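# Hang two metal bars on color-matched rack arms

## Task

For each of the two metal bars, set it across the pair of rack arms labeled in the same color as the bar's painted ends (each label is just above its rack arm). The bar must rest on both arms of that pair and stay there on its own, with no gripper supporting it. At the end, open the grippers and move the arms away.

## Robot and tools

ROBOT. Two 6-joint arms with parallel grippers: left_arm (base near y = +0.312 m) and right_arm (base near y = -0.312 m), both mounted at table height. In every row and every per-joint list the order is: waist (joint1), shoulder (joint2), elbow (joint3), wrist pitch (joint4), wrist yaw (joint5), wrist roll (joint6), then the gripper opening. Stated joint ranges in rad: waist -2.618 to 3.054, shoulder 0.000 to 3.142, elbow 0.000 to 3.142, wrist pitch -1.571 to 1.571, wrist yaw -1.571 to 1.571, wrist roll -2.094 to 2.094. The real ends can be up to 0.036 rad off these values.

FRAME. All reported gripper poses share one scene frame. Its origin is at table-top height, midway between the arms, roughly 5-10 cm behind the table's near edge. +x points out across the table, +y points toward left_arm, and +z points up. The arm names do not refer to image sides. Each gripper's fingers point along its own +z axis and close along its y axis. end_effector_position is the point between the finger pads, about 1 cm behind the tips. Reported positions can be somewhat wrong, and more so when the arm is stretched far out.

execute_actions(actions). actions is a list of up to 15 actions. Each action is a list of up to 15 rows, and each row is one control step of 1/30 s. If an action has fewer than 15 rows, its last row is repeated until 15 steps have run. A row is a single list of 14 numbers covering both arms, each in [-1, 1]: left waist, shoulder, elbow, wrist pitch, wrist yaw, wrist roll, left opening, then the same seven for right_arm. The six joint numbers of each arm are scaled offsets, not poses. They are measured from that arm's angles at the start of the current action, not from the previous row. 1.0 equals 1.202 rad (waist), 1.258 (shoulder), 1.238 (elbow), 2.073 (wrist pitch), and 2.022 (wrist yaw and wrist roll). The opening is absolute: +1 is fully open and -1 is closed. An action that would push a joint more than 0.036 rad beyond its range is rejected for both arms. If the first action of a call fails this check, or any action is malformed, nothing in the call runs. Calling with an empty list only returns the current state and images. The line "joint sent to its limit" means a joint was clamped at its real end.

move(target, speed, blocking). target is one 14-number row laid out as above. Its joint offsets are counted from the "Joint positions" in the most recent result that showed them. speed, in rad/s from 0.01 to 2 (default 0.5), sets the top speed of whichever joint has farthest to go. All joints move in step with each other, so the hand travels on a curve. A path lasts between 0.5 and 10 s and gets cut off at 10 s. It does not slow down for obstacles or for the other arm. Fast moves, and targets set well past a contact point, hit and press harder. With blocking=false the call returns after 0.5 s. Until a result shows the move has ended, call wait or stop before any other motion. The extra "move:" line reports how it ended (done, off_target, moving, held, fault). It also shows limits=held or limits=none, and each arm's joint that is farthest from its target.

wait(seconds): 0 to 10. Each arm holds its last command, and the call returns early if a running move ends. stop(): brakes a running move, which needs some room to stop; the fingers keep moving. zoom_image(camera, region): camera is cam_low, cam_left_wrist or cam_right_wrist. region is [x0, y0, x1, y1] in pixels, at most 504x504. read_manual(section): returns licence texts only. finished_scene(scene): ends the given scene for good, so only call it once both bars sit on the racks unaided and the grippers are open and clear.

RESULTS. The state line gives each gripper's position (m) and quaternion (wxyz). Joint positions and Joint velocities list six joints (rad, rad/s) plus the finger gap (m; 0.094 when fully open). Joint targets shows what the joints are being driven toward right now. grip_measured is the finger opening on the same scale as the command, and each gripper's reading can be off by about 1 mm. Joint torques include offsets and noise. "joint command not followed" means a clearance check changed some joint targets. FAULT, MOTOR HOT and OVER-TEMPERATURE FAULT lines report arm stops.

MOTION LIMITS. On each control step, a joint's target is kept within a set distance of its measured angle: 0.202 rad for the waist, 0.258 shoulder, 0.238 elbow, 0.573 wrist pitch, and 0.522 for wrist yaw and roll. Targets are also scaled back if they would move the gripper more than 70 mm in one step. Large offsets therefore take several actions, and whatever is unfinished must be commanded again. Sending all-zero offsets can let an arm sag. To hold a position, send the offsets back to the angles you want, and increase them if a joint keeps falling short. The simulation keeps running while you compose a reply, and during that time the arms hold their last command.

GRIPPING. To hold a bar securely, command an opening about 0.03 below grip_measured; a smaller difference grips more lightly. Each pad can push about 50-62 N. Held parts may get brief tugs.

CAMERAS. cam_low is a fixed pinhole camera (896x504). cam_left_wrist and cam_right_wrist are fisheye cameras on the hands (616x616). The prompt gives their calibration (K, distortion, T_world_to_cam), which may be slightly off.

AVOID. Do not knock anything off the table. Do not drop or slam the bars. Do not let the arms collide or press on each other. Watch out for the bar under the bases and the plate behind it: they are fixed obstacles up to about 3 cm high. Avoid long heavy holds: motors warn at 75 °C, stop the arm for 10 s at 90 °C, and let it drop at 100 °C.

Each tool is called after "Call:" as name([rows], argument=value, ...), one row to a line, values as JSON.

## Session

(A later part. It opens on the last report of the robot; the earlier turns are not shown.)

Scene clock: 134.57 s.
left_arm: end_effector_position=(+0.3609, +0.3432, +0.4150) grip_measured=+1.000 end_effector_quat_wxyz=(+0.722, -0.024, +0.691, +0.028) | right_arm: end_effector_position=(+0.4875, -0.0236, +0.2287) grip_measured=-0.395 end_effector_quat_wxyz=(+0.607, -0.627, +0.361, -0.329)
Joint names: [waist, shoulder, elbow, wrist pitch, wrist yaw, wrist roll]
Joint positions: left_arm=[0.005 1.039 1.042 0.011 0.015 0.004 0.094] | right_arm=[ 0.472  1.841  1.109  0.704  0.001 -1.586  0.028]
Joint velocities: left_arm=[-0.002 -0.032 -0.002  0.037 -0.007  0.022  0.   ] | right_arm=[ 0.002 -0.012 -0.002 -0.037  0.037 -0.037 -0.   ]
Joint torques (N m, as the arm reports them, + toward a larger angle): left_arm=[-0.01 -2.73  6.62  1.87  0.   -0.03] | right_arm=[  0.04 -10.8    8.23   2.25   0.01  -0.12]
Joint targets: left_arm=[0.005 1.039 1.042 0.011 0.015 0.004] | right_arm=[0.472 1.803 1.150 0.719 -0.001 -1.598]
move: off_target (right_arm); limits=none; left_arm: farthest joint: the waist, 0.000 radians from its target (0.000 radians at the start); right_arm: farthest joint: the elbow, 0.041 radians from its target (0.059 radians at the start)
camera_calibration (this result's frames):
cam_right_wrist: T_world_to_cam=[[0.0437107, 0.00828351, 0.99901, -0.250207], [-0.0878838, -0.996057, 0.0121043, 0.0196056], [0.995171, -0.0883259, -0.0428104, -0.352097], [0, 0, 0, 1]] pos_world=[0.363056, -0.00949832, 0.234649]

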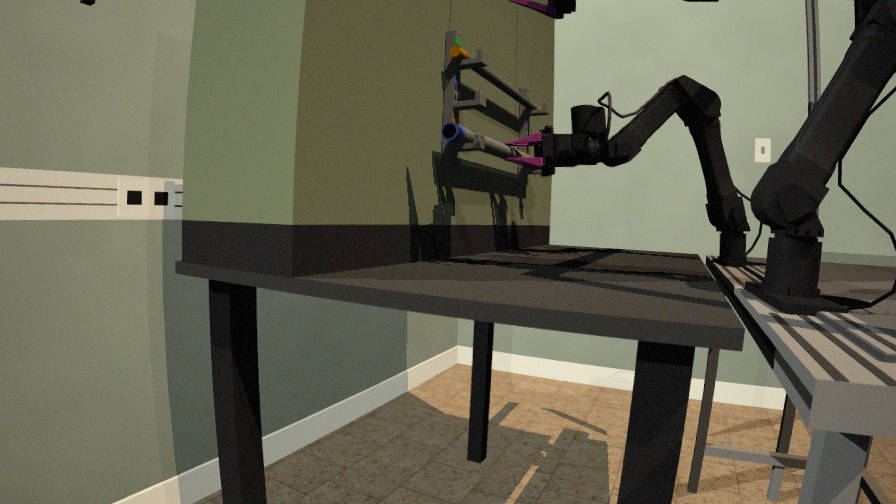

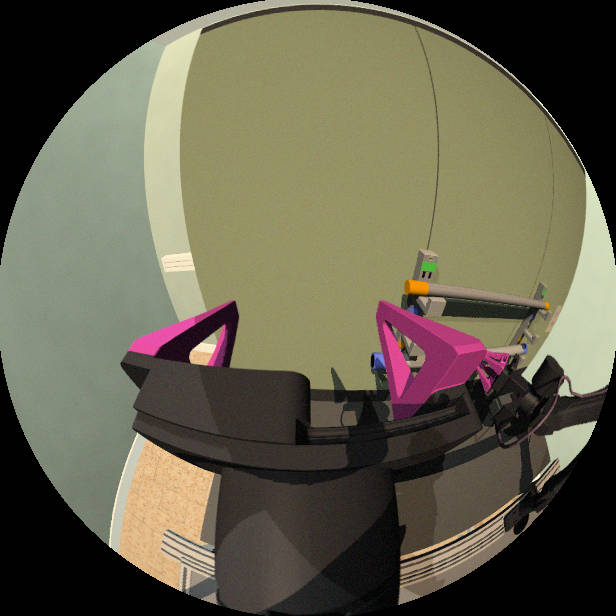

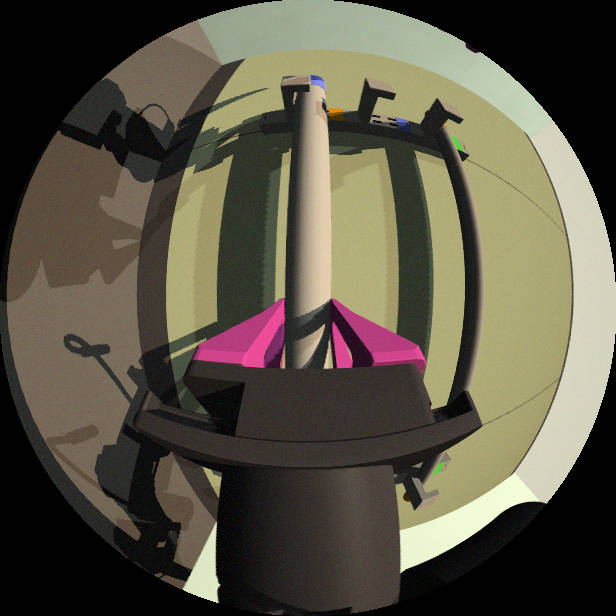

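Call:
move(target=[0,0,0,0,0,0,1, 0,-0.045,0.045,0.05,0,-0.006,-0.5], speed=0.08)

Scene clock: 140.10 s.
left_arm: end_effector_position=(+0.3609, +0.3432, +0.4150) grip_measured=+1.000 end_effector_quat_wxyz=(+0.722, -0.024, +0.691, +0.028) | right_arm: end_effector_position=(+0.4869, -0.0244, +0.2350) grip_measured=-0.395 end_effector_quat_wxyz=(+0.609, -0.625, +0.354, -0.336)
Joint names: [waist, shoulder, elbow, wrist pitch, wrist yaw, wrist roll]
Joint positions: left_arm=[0.005 1.039 1.042 0.011 0.015 0.004 0.094] | right_arm=[ 0.472  1.833  1.109  0.711  0.002 -1.6    0.028]
Joint velocities: left_arm=[ 0.002  0.002  0.002 -0.007  0.051 -0.066  0.   ] | right_arm=[-0.012 -0.002  0.007 -0.095  0.081  0.11  -0.   ]
Joint torques (N m, as the arm reports them, + toward a larger angle): left_arm=[ 0.   -2.74  6.61  1.87  0.01 -0.03] | right_arm=[  0.04 -11.39   9.24   2.95   0.01   0.03]
Joint targets: left_arm=[0.005 1.039 1.042 0.011 0.015 0.004] | right_arm=[0.472 1.785 1.165 0.808 0.001 -1.598]
move: off_target (right_arm); limits=none; left_arm: farthest joint: the waist, 0.000 radians from its target (0.000 radians at the start); right_arm: farthest joint: the wrist pitch, 0.096 radians from its target (0.103 radians at the start)
camera_calibration (this result's frames):
cam_right_wrist: T_world_to_cam=[[0.0230414, 0.0121315, 0.999661, -0.246513], [-0.0889888, -0.995932, 0.0141374, 0.018715], [0.995766, -0.0892844, -0.0218681, -0.356542], [0, 0, 0, 1]] pos_world=[0.362377, -0.0102041, 0.238368]

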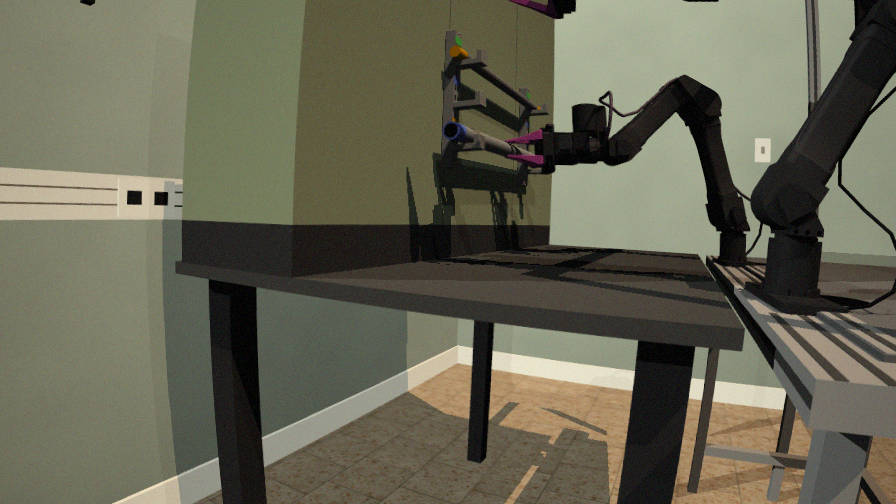

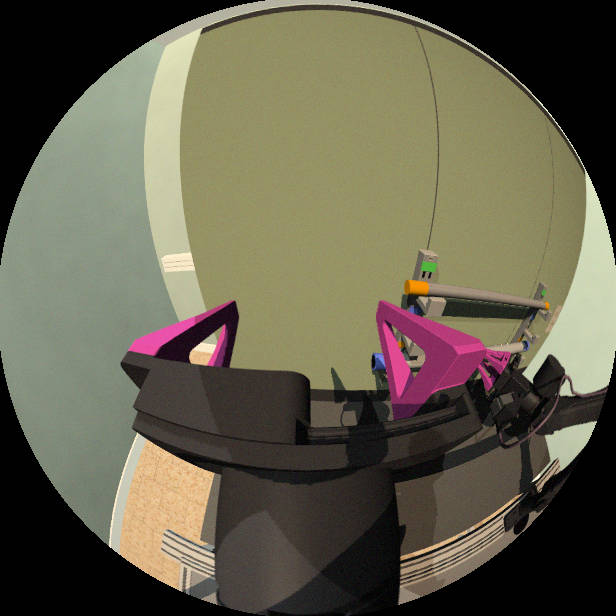

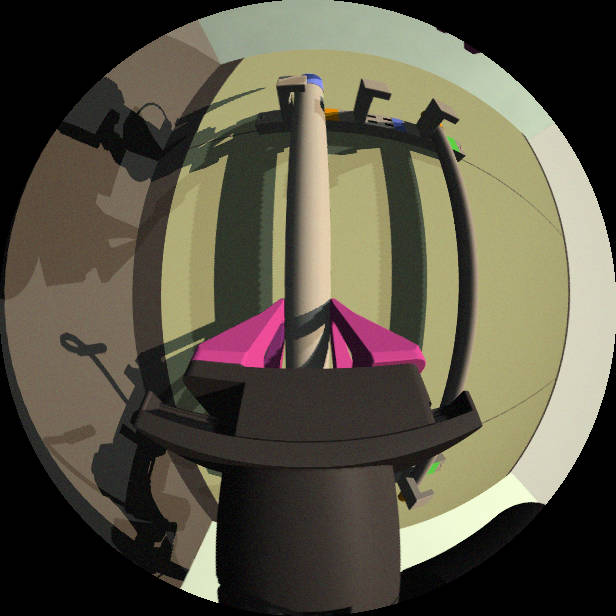

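Call:
execute_actions([
  [[0,0,0,0,0,0,1,0,-0.040,0.035,0.048,0,0,-0.5],[0,0,0,0,0,0,1,0,-0.042,0.035,0.049,0,0,-0.5],[0,0,0,0,0,0,1,0,-0.044,0.035,0.05,0,0,-0.5],[0,0,0,0,0,0,1,0,-0.046,0.035,0.051,0,0,-0.5],[0,0,0,0,0,0,1,0,-0.048,0.035,0.052,0,0,-0.5],[0,0,0,0,0,0,1,0,-0.050,0.035,0.054,0,0,-0.5]],
])

Call:
wait(seconds=0.5)

Call:
zoom_image(camera="cam_low", region=[420, 30, 620, 200])

Scene clock: 156.43 s.
left_arm: end_effector_position=(+0.3609, +0.3432, +0.4150) grip_measured=+1.000 end_effector_quat_wxyz=(+0.722, -0.024, +0.691, +0.028) | right_arm: end_effector_position=(+0.4854, -0.0258, +0.2462) grip_measured=-0.395 end_effector_quat_wxyz=(+0.617, -0.617, +0.350, -0.342)
Joint names: [waist, shoulder, elbow, wrist pitch, wrist yaw, wrist roll]
Joint positions: left_arm=[0.005 1.039 1.042 0.011 0.015 0.004 0.094] | right_arm=[ 0.472  1.817  1.109  0.721  0.002 -1.602  0.028]
Joint velocities: left_arm=[-0.032 -0.007  0.012 -0.022  0.022  0.037  0.   ] | right_arm=[ 0.017 -0.007  0.002  0.022 -0.007  0.066  0.001]
Joint torques (N m, as the arm reports them, + toward a larger angle): left_arm=[ 0.01 -2.73  6.6   1.86  0.   -0.04] | right_arm=[  0.04 -11.17   8.48   2.96   0.03   0.02]
Joint targets: left_arm=[0.005 1.039 1.042 0.011 0.015 0.004] | right_arm=[0.472 1.770 1.152 0.824 0.002 -1.600]
camera_calibration (this result's frames):
cam_right_wrist: T_world_to_cam=[[-0.000231126, 0.000507134, 1, -0.246681], [-0.0901663, -0.995927, 0.000484229, 0.0209178], [0.995927, -0.0901662, 0.000275911, -0.360497], [0, 0, 0, 1]] pos_world=[0.360858, -0.0115469, 0.246771]

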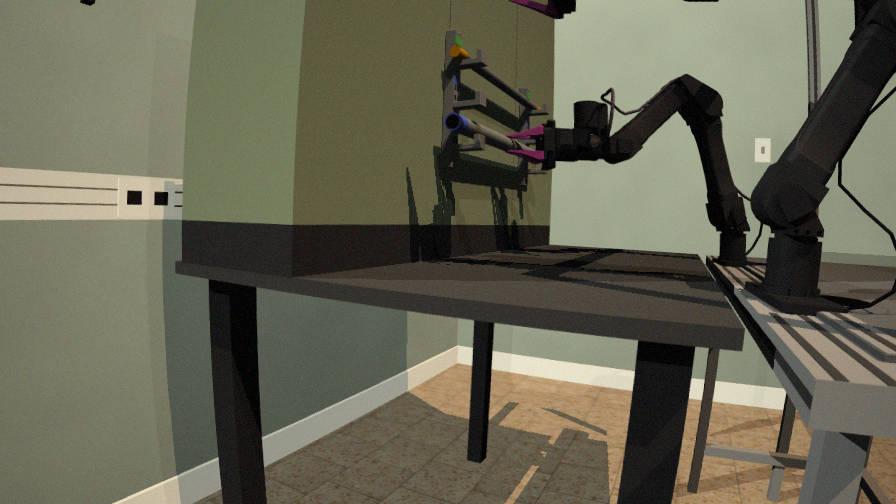

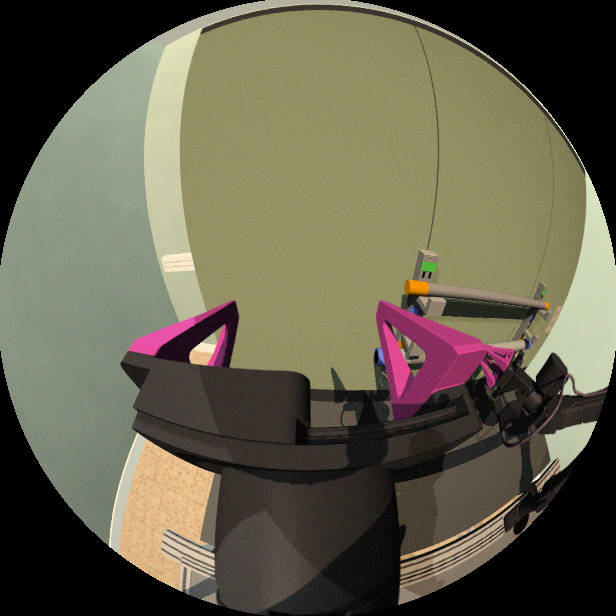

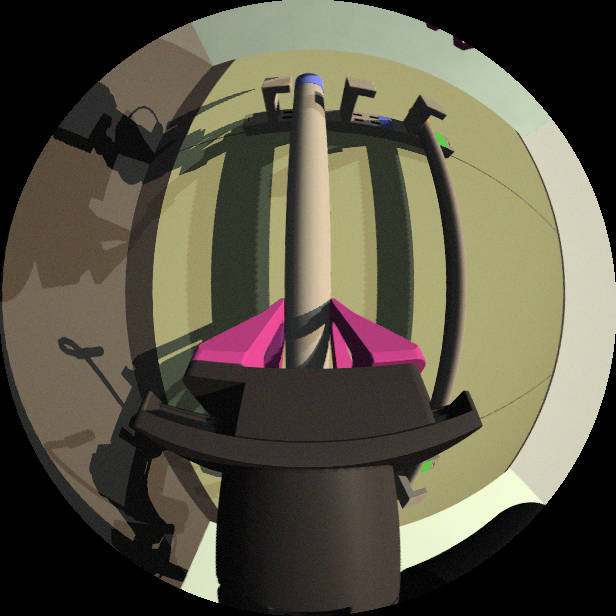

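Scene clock: 156.93 s.
left_arm: end_effector_position=(+0.3609, +0.3432, +0.4150) grip_measured=+1.000 end_effector_quat_wxyz=(+0.722, -0.024, +0.691, +0.028) | right_arm: end_effector_position=(+0.4854, -0.0258, +0.2462) grip_measured=-0.395 end_effector_quat_wxyz=(+0.617, -0.617, +0.349, -0.342)
Joint names: [waist, shoulder, elbow, wrist pitch, wrist yaw, wrist roll]
Joint positions: left_arm=[0.005 1.039 1.042 0.011 0.015 0.004 0.094] | right_arm=[ 0.472  1.817  1.109  0.721  0.002 -1.602  0.028]
Joint velocities: left_arm=[-0.007  0.002 -0.002 -0.007 -0.051 -0.037  0.   ] | right_arm=[ 0.012  0.017 -0.012 -0.037 -0.081 -0.037 -0.001]
Joint torques (N m, as the arm reports them, + toward a larger angle): left_arm=[ 0.01 -2.72  6.59  1.86  0.   -0.03] | right_arm=[  0.03 -11.22   8.46   2.99   0.02   0.02]
Joint targets: left_arm=[0.005 1.039 1.042 0.011 0.015 0.004] | right_arm=[0.472 1.770 1.152 0.823 0.002 -1.600]
wait: 0.50 s; at rest by 0.17 s
camera_calibration (this result's frames):
cam_right_wrist: T_world_to_cam=[[-0.000430314, 0.000832469, 1, -0.246576], [-0.0901642, -0.995927, 0.000790279, 0.0208415], [0.995927, -0.0901638, 0.00050362, -0.360553], [0, 0, 0, 1]] pos_world=[0.360858, -0.011547, 0.246741]

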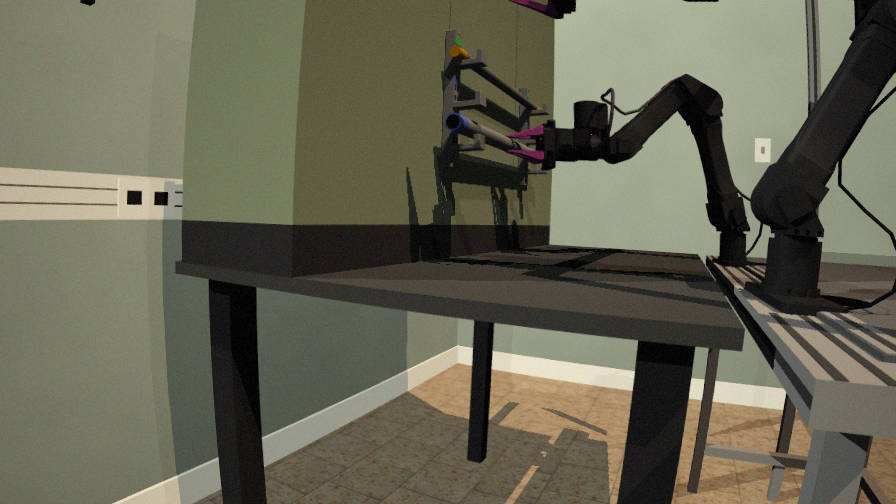

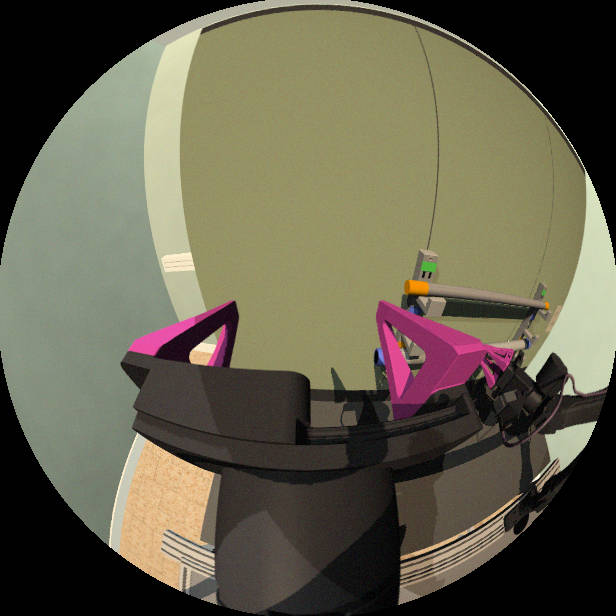

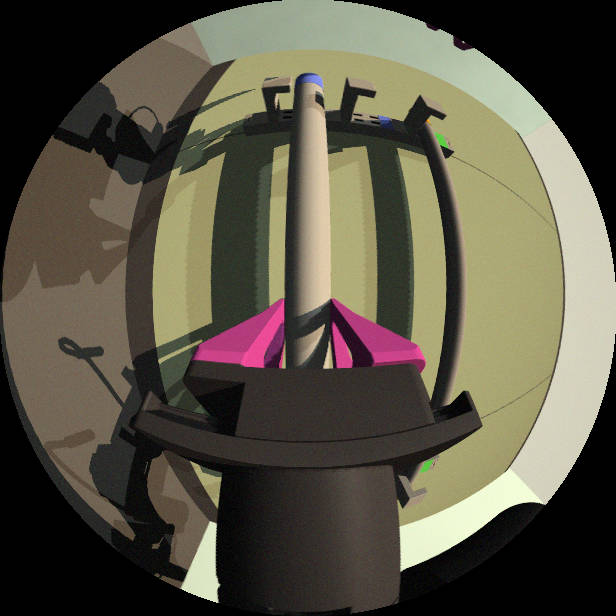

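Region (420, 30, 620, 200) of cam_low's 896x504 image, scaled by 2.520, with more detail than that image has; it fills the top 428 rows of this view, and the rest is white.

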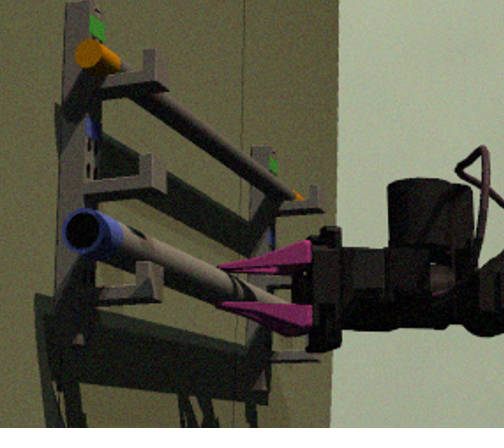

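Call:
execute_actions([
  [[0,0,0,0,0,0,1,0,-0.042,0.01,0.049,0,0,-0.5],[0,0,0,0,0,0,1,0,-0.047,0,0.049,0,0,-0.5],[0,0,0,0,0,0,1,0,-0.053,-0.004,0.049,0,0,-0.5],[0,0,0,0,0,0,1,0,-0.060,-0.010,0.049,0,0,-0.5],[0,0,0,0,0,0,1,0,-0.068,-0.018,0.049,0,0,-0.5],[0,0,0,0,0,0,1,0,-0.077,-0.028,0.049,0,0,-0.5],[0,0,0,0,0,0,1,0,-0.087,-0.039,0.049,0,0,-0.5],[0,0,0,0,0,0,1,0,-0.097,-0.050,0.049,0,0,-0.5],[0,0,0,0,0,0,1,0,-0.107,-0.061,0.049,0,0,-0.5],[0,0,0,0,0,0,1,0,-0.117,-0.072,0.049,0,0,-0.5],[0,0,0,0,0,0,1,0,-0.126,-0.082,0.049,0,0,-0.5],[0,0,0,0,0,0,1,0,-0.133,-0.090,0.049,0,0,-0.5],[0,0,0,0,0,0,1,0,-0.139,-0.096,0.049,0,0,-0.5],[0,0,0,0,0,0,1,0,-0.143,-0.101,0.049,0,0,-0.5],[0,0,0,0,0,0,1,0,-0.145,-0.103,0.049,0,0,-0.5]],
])

Call:
wait(seconds=0.5)

Scene clock: 179.00 s.
left_arm: end_effector_position=(+0.3609, +0.3432, +0.4150) grip_measured=+1.000 end_effector_quat_wxyz=(+0.722, -0.024, +0.691, +0.028) | right_arm: end_effector_position=(+0.4578, -0.0434, +0.2587) grip_measured=-0.395 end_effector_quat_wxyz=(+0.620, -0.614, +0.347, -0.345)
Joint names: [waist, shoulder, elbow, wrist pitch, wrist yaw, wrist roll]
Joint positions: left_arm=[0.005 1.039 1.042 0.011 0.015 0.004 0.094] | right_arm=[ 0.472  1.685  0.989  0.722  0.002 -1.606  0.028]
Joint velocities: left_arm=[-0.007 -0.002 -0.012 -0.022 -0.022  0.022  0.   ] | right_arm=[ 0.012 -0.183 -0.168  0.051  0.022  0.051 -0.   ]
Joint torques (N m, as the arm reports them, + toward a larger angle): left_arm=[-0.01 -2.74  6.61  1.86  0.   -0.03] | right_arm=[ 0.03 -9.61  5.78  2.94  0.04  0.02]
Joint targets: left_arm=[0.005 1.039 1.042 0.011 0.015 0.004] | right_arm=[0.472 1.634 0.982 0.823 0.002 -1.603]
camera_calibration (this result's frames):
cam_right_wrist: T_world_to_cam=[[-0.0124166, -0.00294477, 0.999919, -0.253718], [-0.0906392, -0.995876, -0.00405838, 0.00228722], [0.995806, -0.0906822, 0.0120985, -0.337551], [0, 0, 0, 1]] pos_world=[0.333192, -0.0290792, 0.25779]

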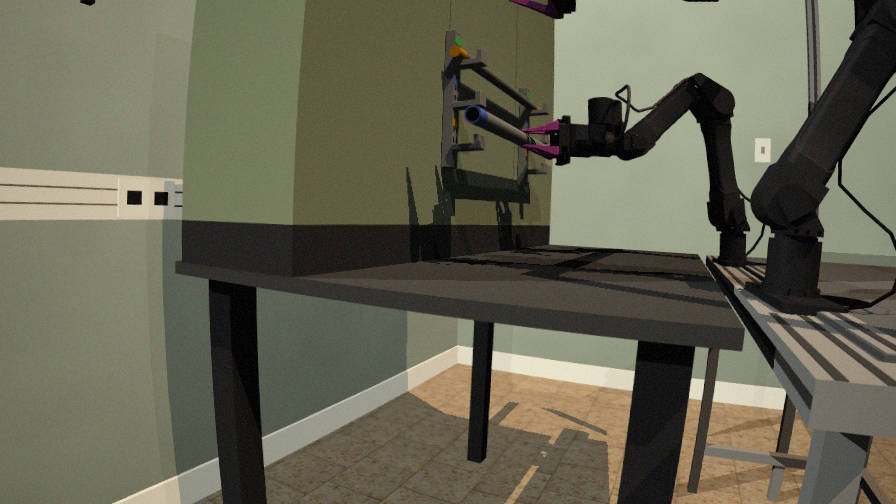

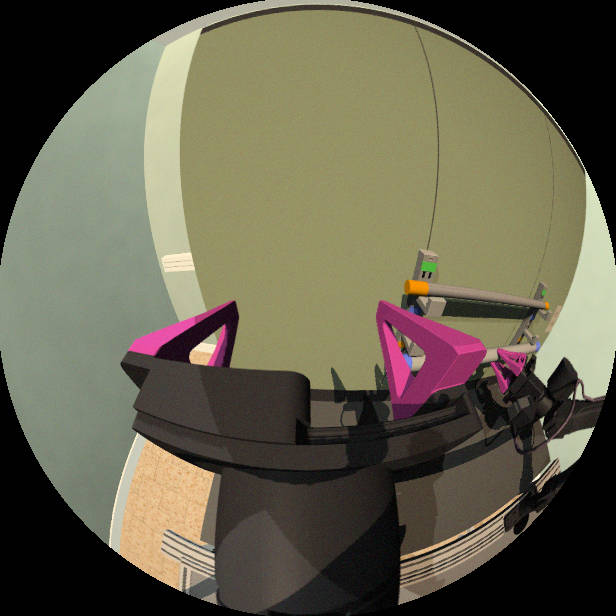

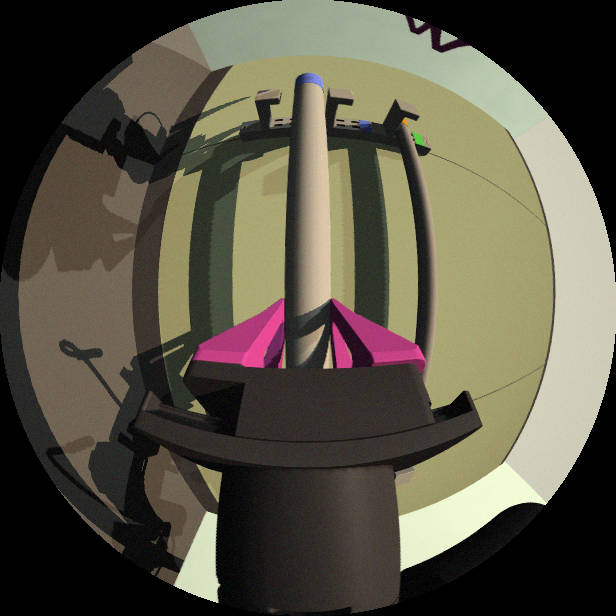

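Scene clock: 179.50 s.
left_arm: end_effector_position=(+0.3609, +0.3432, +0.4150) grip_measured=+1.000 end_effector_quat_wxyz=(+0.722, -0.024, +0.691, +0.028) | right_arm: end_effector_position=(+0.4562, -0.0444, +0.2595) grip_measured=-0.395 end_effector_quat_wxyz=(+0.620, -0.613, +0.346, -0.345)
Joint names: [waist, shoulder, elbow, wrist pitch, wrist yaw, wrist roll]
Joint positions: left_arm=[0.005 1.039 1.042 0.011 0.015 0.004 0.094] | right_arm=[ 0.472  1.678  0.982  0.723  0.002 -1.606  0.028]
Joint velocities: left_arm=[ 0.007 -0.007  0.007  0.007  0.022 -0.022  0.   ] | right_arm=[-0.002 -0.017  0.002  0.066 -0.022  0.081  0.001]
Joint torques (N m, as the arm reports them, + toward a larger angle): left_arm=[-0.02 -2.72  6.61  1.87  0.   -0.03] | right_arm=[ 0.03 -9.86  5.58  2.97  0.02  0.02]
Joint targets: left_arm=[0.005 1.039 1.042 0.011 0.015 0.004] | right_arm=[0.472 1.635 0.982 0.823 0.002 -1.603]
wait: 0.50 s; at rest by 0.23 s
camera_calibration (this result's frames):
cam_right_wrist: T_world_to_cam=[[-0.0137158, -0.00374184, 0.999899, -0.253975], [-0.0906951, -0.995866, -0.00497083, 0.00144295], [0.995784, -0.0907541, 0.0133197, -0.336439], [0, 0, 0, 1]] pos_world=[0.331668, -0.0300466, 0.258438]

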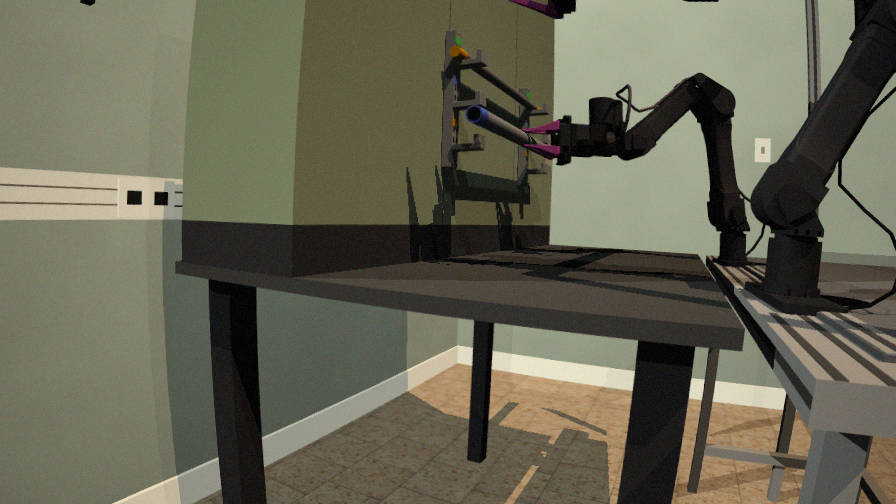

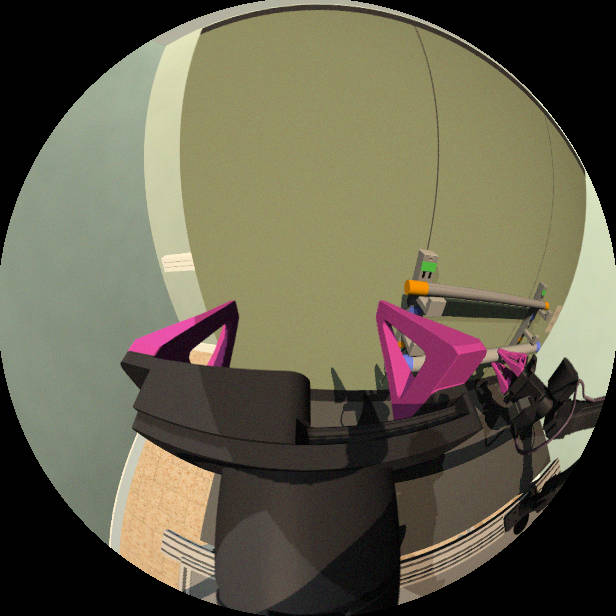

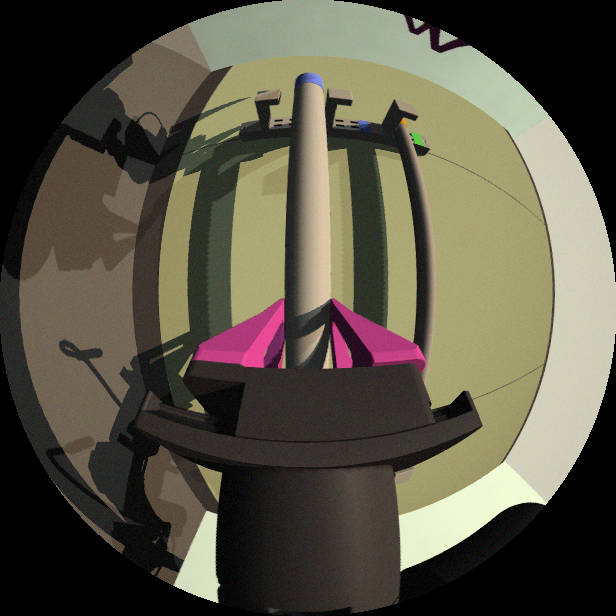

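Call:
execute_actions([
  [[0,0,0,0,0,0,1,0,-0.035,-0.006,0.048,0,0.003,-0.5],[0,0,0,0,0,0,1,0,-0.038,-0.012,0.048,0,0.003,-0.5],[0,0,0,0,0,0,1,0,-0.044,-0.019,0.048,0,0.003,-0.5],[0,0,0,0,0,0,1,0,-0.052,-0.028,0.048,0,0.003,-0.5],[0,0,0,0,0,0,1,0,-0.062,-0.039,0.048,0,0.003,-0.5],[0,0,0,0,0,0,1,0,-0.073,-0.051,0.048,0,0.003,-0.5],[0,0,0,0,0,0,1,0,-0.085,-0.064,0.048,0,0.003,-0.5],[0,0,0,0,0,0,1,0,-0.097,-0.078,0.048,0,0.003,-0.5],[0,0,0,0,0,0,1,0,-0.109,-0.091,0.048,0,0.003,-0.5],[0,0,0,0,0,0,1,0,-0.121,-0.104,0.048,0,0.003,-0.5],[0,0,0,0,0,0,1,0,-0.132,-0.116,0.048,0,0.003,-0.5],[0,0,0,0,0,0,1,0,-0.142,-0.127,0.048,0,0.003,-0.5],[0,0,0,0,0,0,1,0,-0.150,-0.136,0.048,0,0.003,-0.5],[0,0,0,0,0,0,1,0,-0.157,-0.143,0.048,0,0.003,-0.5],[0,0,0,0,0,0,1,0,-0.161,-0.147,0.048,0,0.003,-0.5]],
])

Call:
wait(seconds=0.5)

Scene clock: 195.50 s.
left_arm: end_effector_position=(+0.3609, +0.3432, +0.4150) grip_measured=+1.000 end_effector_quat_wxyz=(+0.722, -0.024, +0.691, +0.028) | right_arm: end_effector_position=(+0.4238, -0.0715, +0.2494) grip_measured=-0.395 end_effector_quat_wxyz=(+0.610, -0.618, +0.355, -0.346)
Joint names: [waist, shoulder, elbow, wrist pitch, wrist yaw, wrist roll]
Joint positions: left_arm=[0.005 1.039 1.042 0.011 0.015 0.004 0.094] | right_arm=[ 0.461  1.532  0.809  0.727  0.007 -1.606  0.028]
Joint velocities: left_arm=[-0.027  0.002  0.002  0.037 -0.022  0.022  0.   ] | right_arm=[-0.012 -0.31  -0.247  0.037 -0.022 -0.022 -0.   ]
Joint torques (N m, as the arm reports them, + toward a larger angle): left_arm=[ 0.   -2.75  6.61  1.86  0.   -0.03] | right_arm=[ 0.93 -8.25  6.04  2.93 -0.03  0.05]
Joint targets: left_arm=[0.005 1.039 1.042 0.011 0.015 0.004] | right_arm=[0.472 1.475 0.800 0.822 0.002 -1.599]
camera_calibration (this result's frames):
cam_right_wrist: T_world_to_cam=[[0.00667361, 0.00894457, 0.999938, -0.252161], [-0.106775, -0.994237, 0.0096062, -0.0252366], [0.994261, -0.106832, -0.00568009, -0.302253], [0, 0, 0, 1]] pos_world=[0.299507, -0.0551261, 0.250671]

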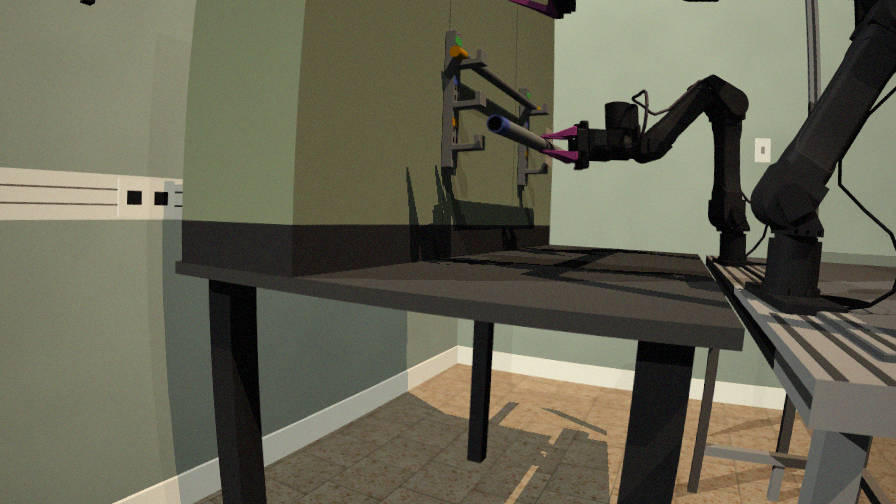

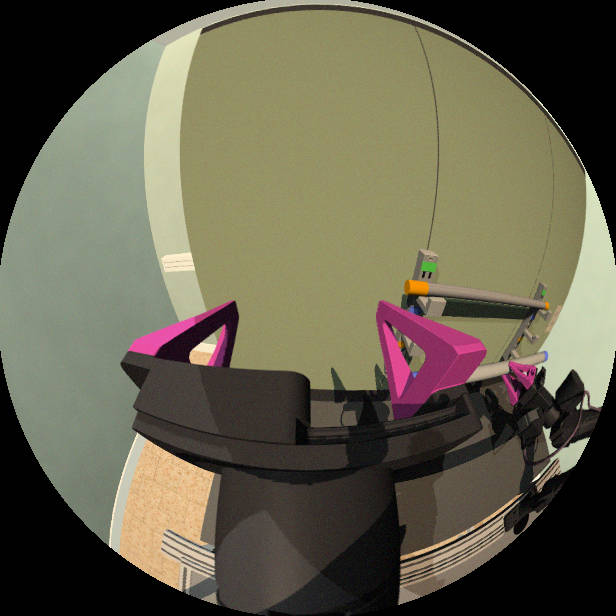

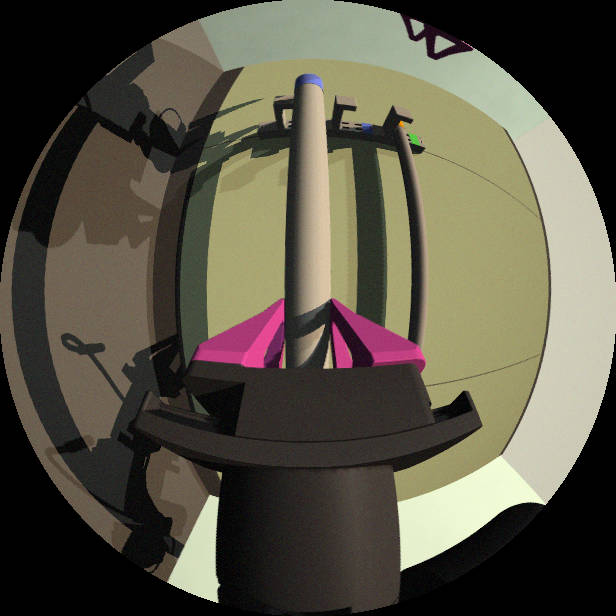

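Scene clock: 196.00 s.
left_arm: end_effector_position=(+0.3609, +0.3432, +0.4150) grip_measured=+1.000 end_effector_quat_wxyz=(+0.722, -0.024, +0.691, +0.028) | right_arm: end_effector_position=(+0.4210, -0.0733, +0.2523) grip_measured=-0.395 end_effector_quat_wxyz=(+0.612, -0.616, +0.354, -0.347)
Joint names: [waist, shoulder, elbow, wrist pitch, wrist yaw, wrist roll]
Joint positions: left_arm=[0.005 1.039 1.042 0.011 0.015 0.004 0.094] | right_arm=[ 0.461  1.516  0.799  0.728  0.007 -1.606  0.028]
Joint velocities: left_arm=[ 0.012  0.002  0.002  0.139 -0.007  0.022  0.   ] | right_arm=[ 0.012  0.007  0.012 -0.022  0.007 -0.051  0.001]
Joint torques (N m, as the arm reports them, + toward a larger angle): left_arm=[ 0.   -2.72  6.61  1.86  0.01 -0.03] | right_arm=[ 0.92 -8.29  5.66  2.92 -0.02  0.05]
Joint targets: left_arm=[0.005 1.039 1.042 0.011 0.015 0.004] | right_arm=[0.472 1.475 0.800 0.823 0.002 -1.599]
wait: 0.50 s; at rest by 0.27 s
camera_calibration (this result's frames):
cam_right_wrist: T_world_to_cam=[[0.000788845, 0.00541999, 0.999985, -0.252863], [-0.107095, -0.994234, 0.0054733, -0.0262098], [0.994248, -0.107098, -0.000203841, -0.301017], [0, 0, 0, 1]] pos_world=[0.296678, -0.0569265, 0.252941]

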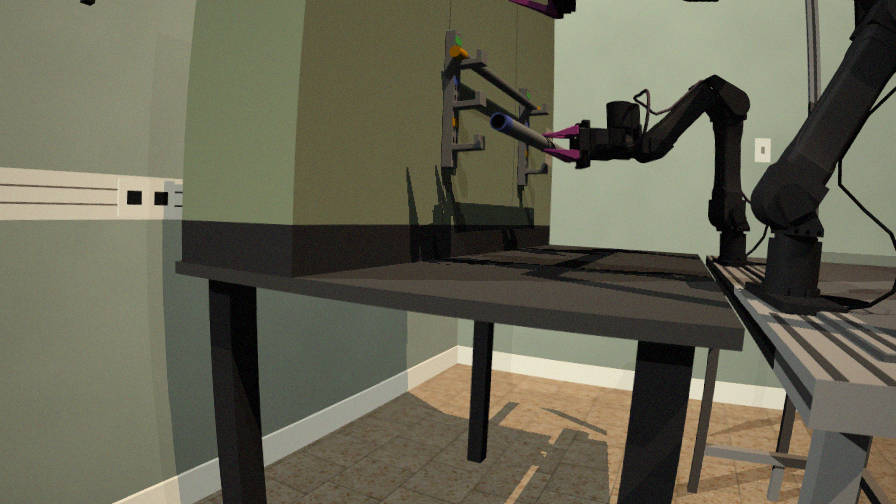

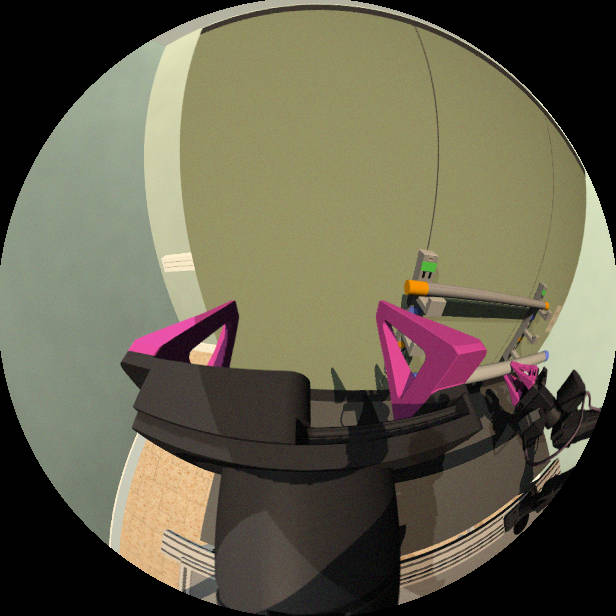

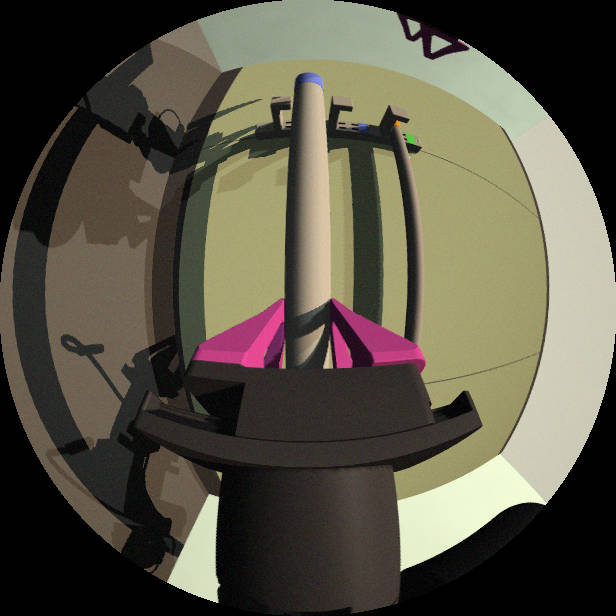

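Call:
move(target=[0,0,0,0,0,0,1, 0.023,-0.155,0.194,-0.132,0,0.003,-0.5], speed=0.25)

Scene clock: 205.73 s.
left_arm: end_effector_position=(+0.3609, +0.3432, +0.4150) grip_measured=+1.000 end_effector_quat_wxyz=(+0.722, -0.024, +0.691, +0.028) | right_arm: end_effector_position=(+0.4077, -0.0769, +0.3314) grip_measured=-0.395 end_effector_quat_wxyz=(+0.615, -0.618, +0.349, -0.344)
Joint names: [waist, shoulder, elbow, wrist pitch, wrist yaw, wrist roll]
Joint positions: left_arm=[0.005 1.039 1.042 0.011 0.015 0.004 0.094] | right_arm=[ 0.476  1.36   0.991  0.382  0.008 -1.608  0.028]
Joint velocities: left_arm=[ 0.002 -0.002 -0.002  0.022 -0.037  0.037  0.   ] | right_arm=[ 0.002 -0.012 -0.002  0.022  0.022  0.037 -0.001]
Joint torques (N m, as the arm reports them, + toward a larger angle): left_arm=[-0.01 -2.73  6.6   1.86  0.   -0.03] | right_arm=[ 0.99 -7.35  9.24  2.73  0.02  0.07]
Joint targets: left_arm=[0.005 1.039 1.042 0.011 0.015 0.004] | right_arm=[0.488 1.321 1.039 0.454 0.007 -1.599]
move: off_target (right_arm); limits=none; left_arm: farthest joint: the waist, 0.000 radians from its target (0.000 radians at the start); right_arm: farthest joint: the wrist pitch, 0.072 radians from its target (0.273 radians at the start)
camera_calibration (this result's frames):
cam_right_wrist: T_world_to_cam=[[-0.00310732, 0.00541075, 0.999981, -0.330389], [-0.0924178, -0.995707, 0.00510046, -0.0375418], [0.995715, -0.0924001, 0.00359403, -0.288886], [0, 0, 0, 1]] pos_world=[0.283152, -0.0622861, 0.331612]

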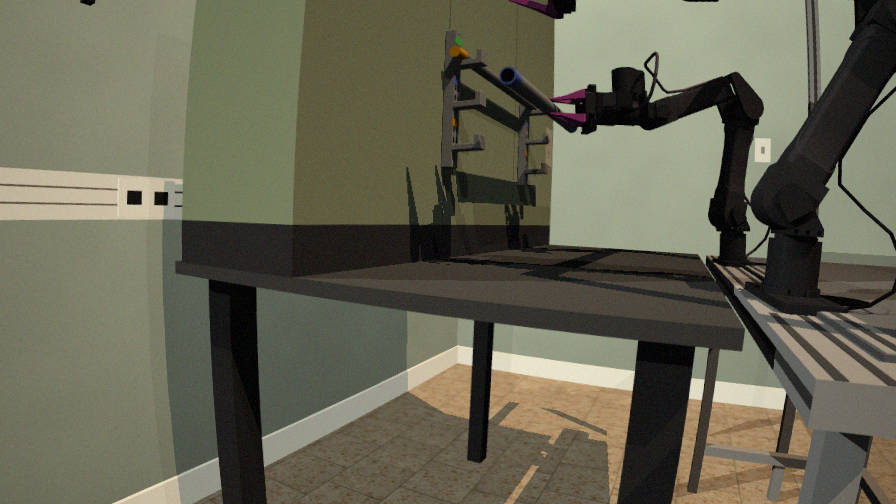

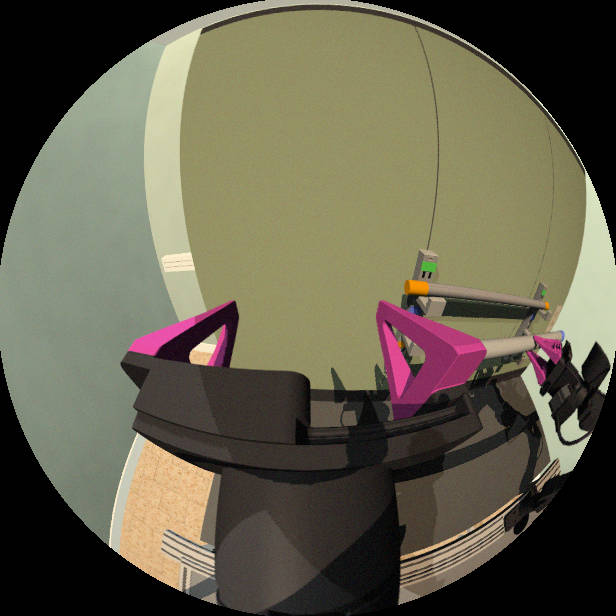

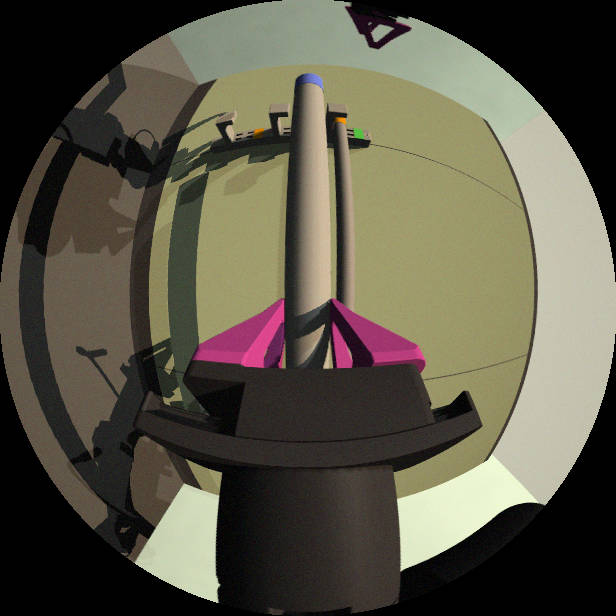

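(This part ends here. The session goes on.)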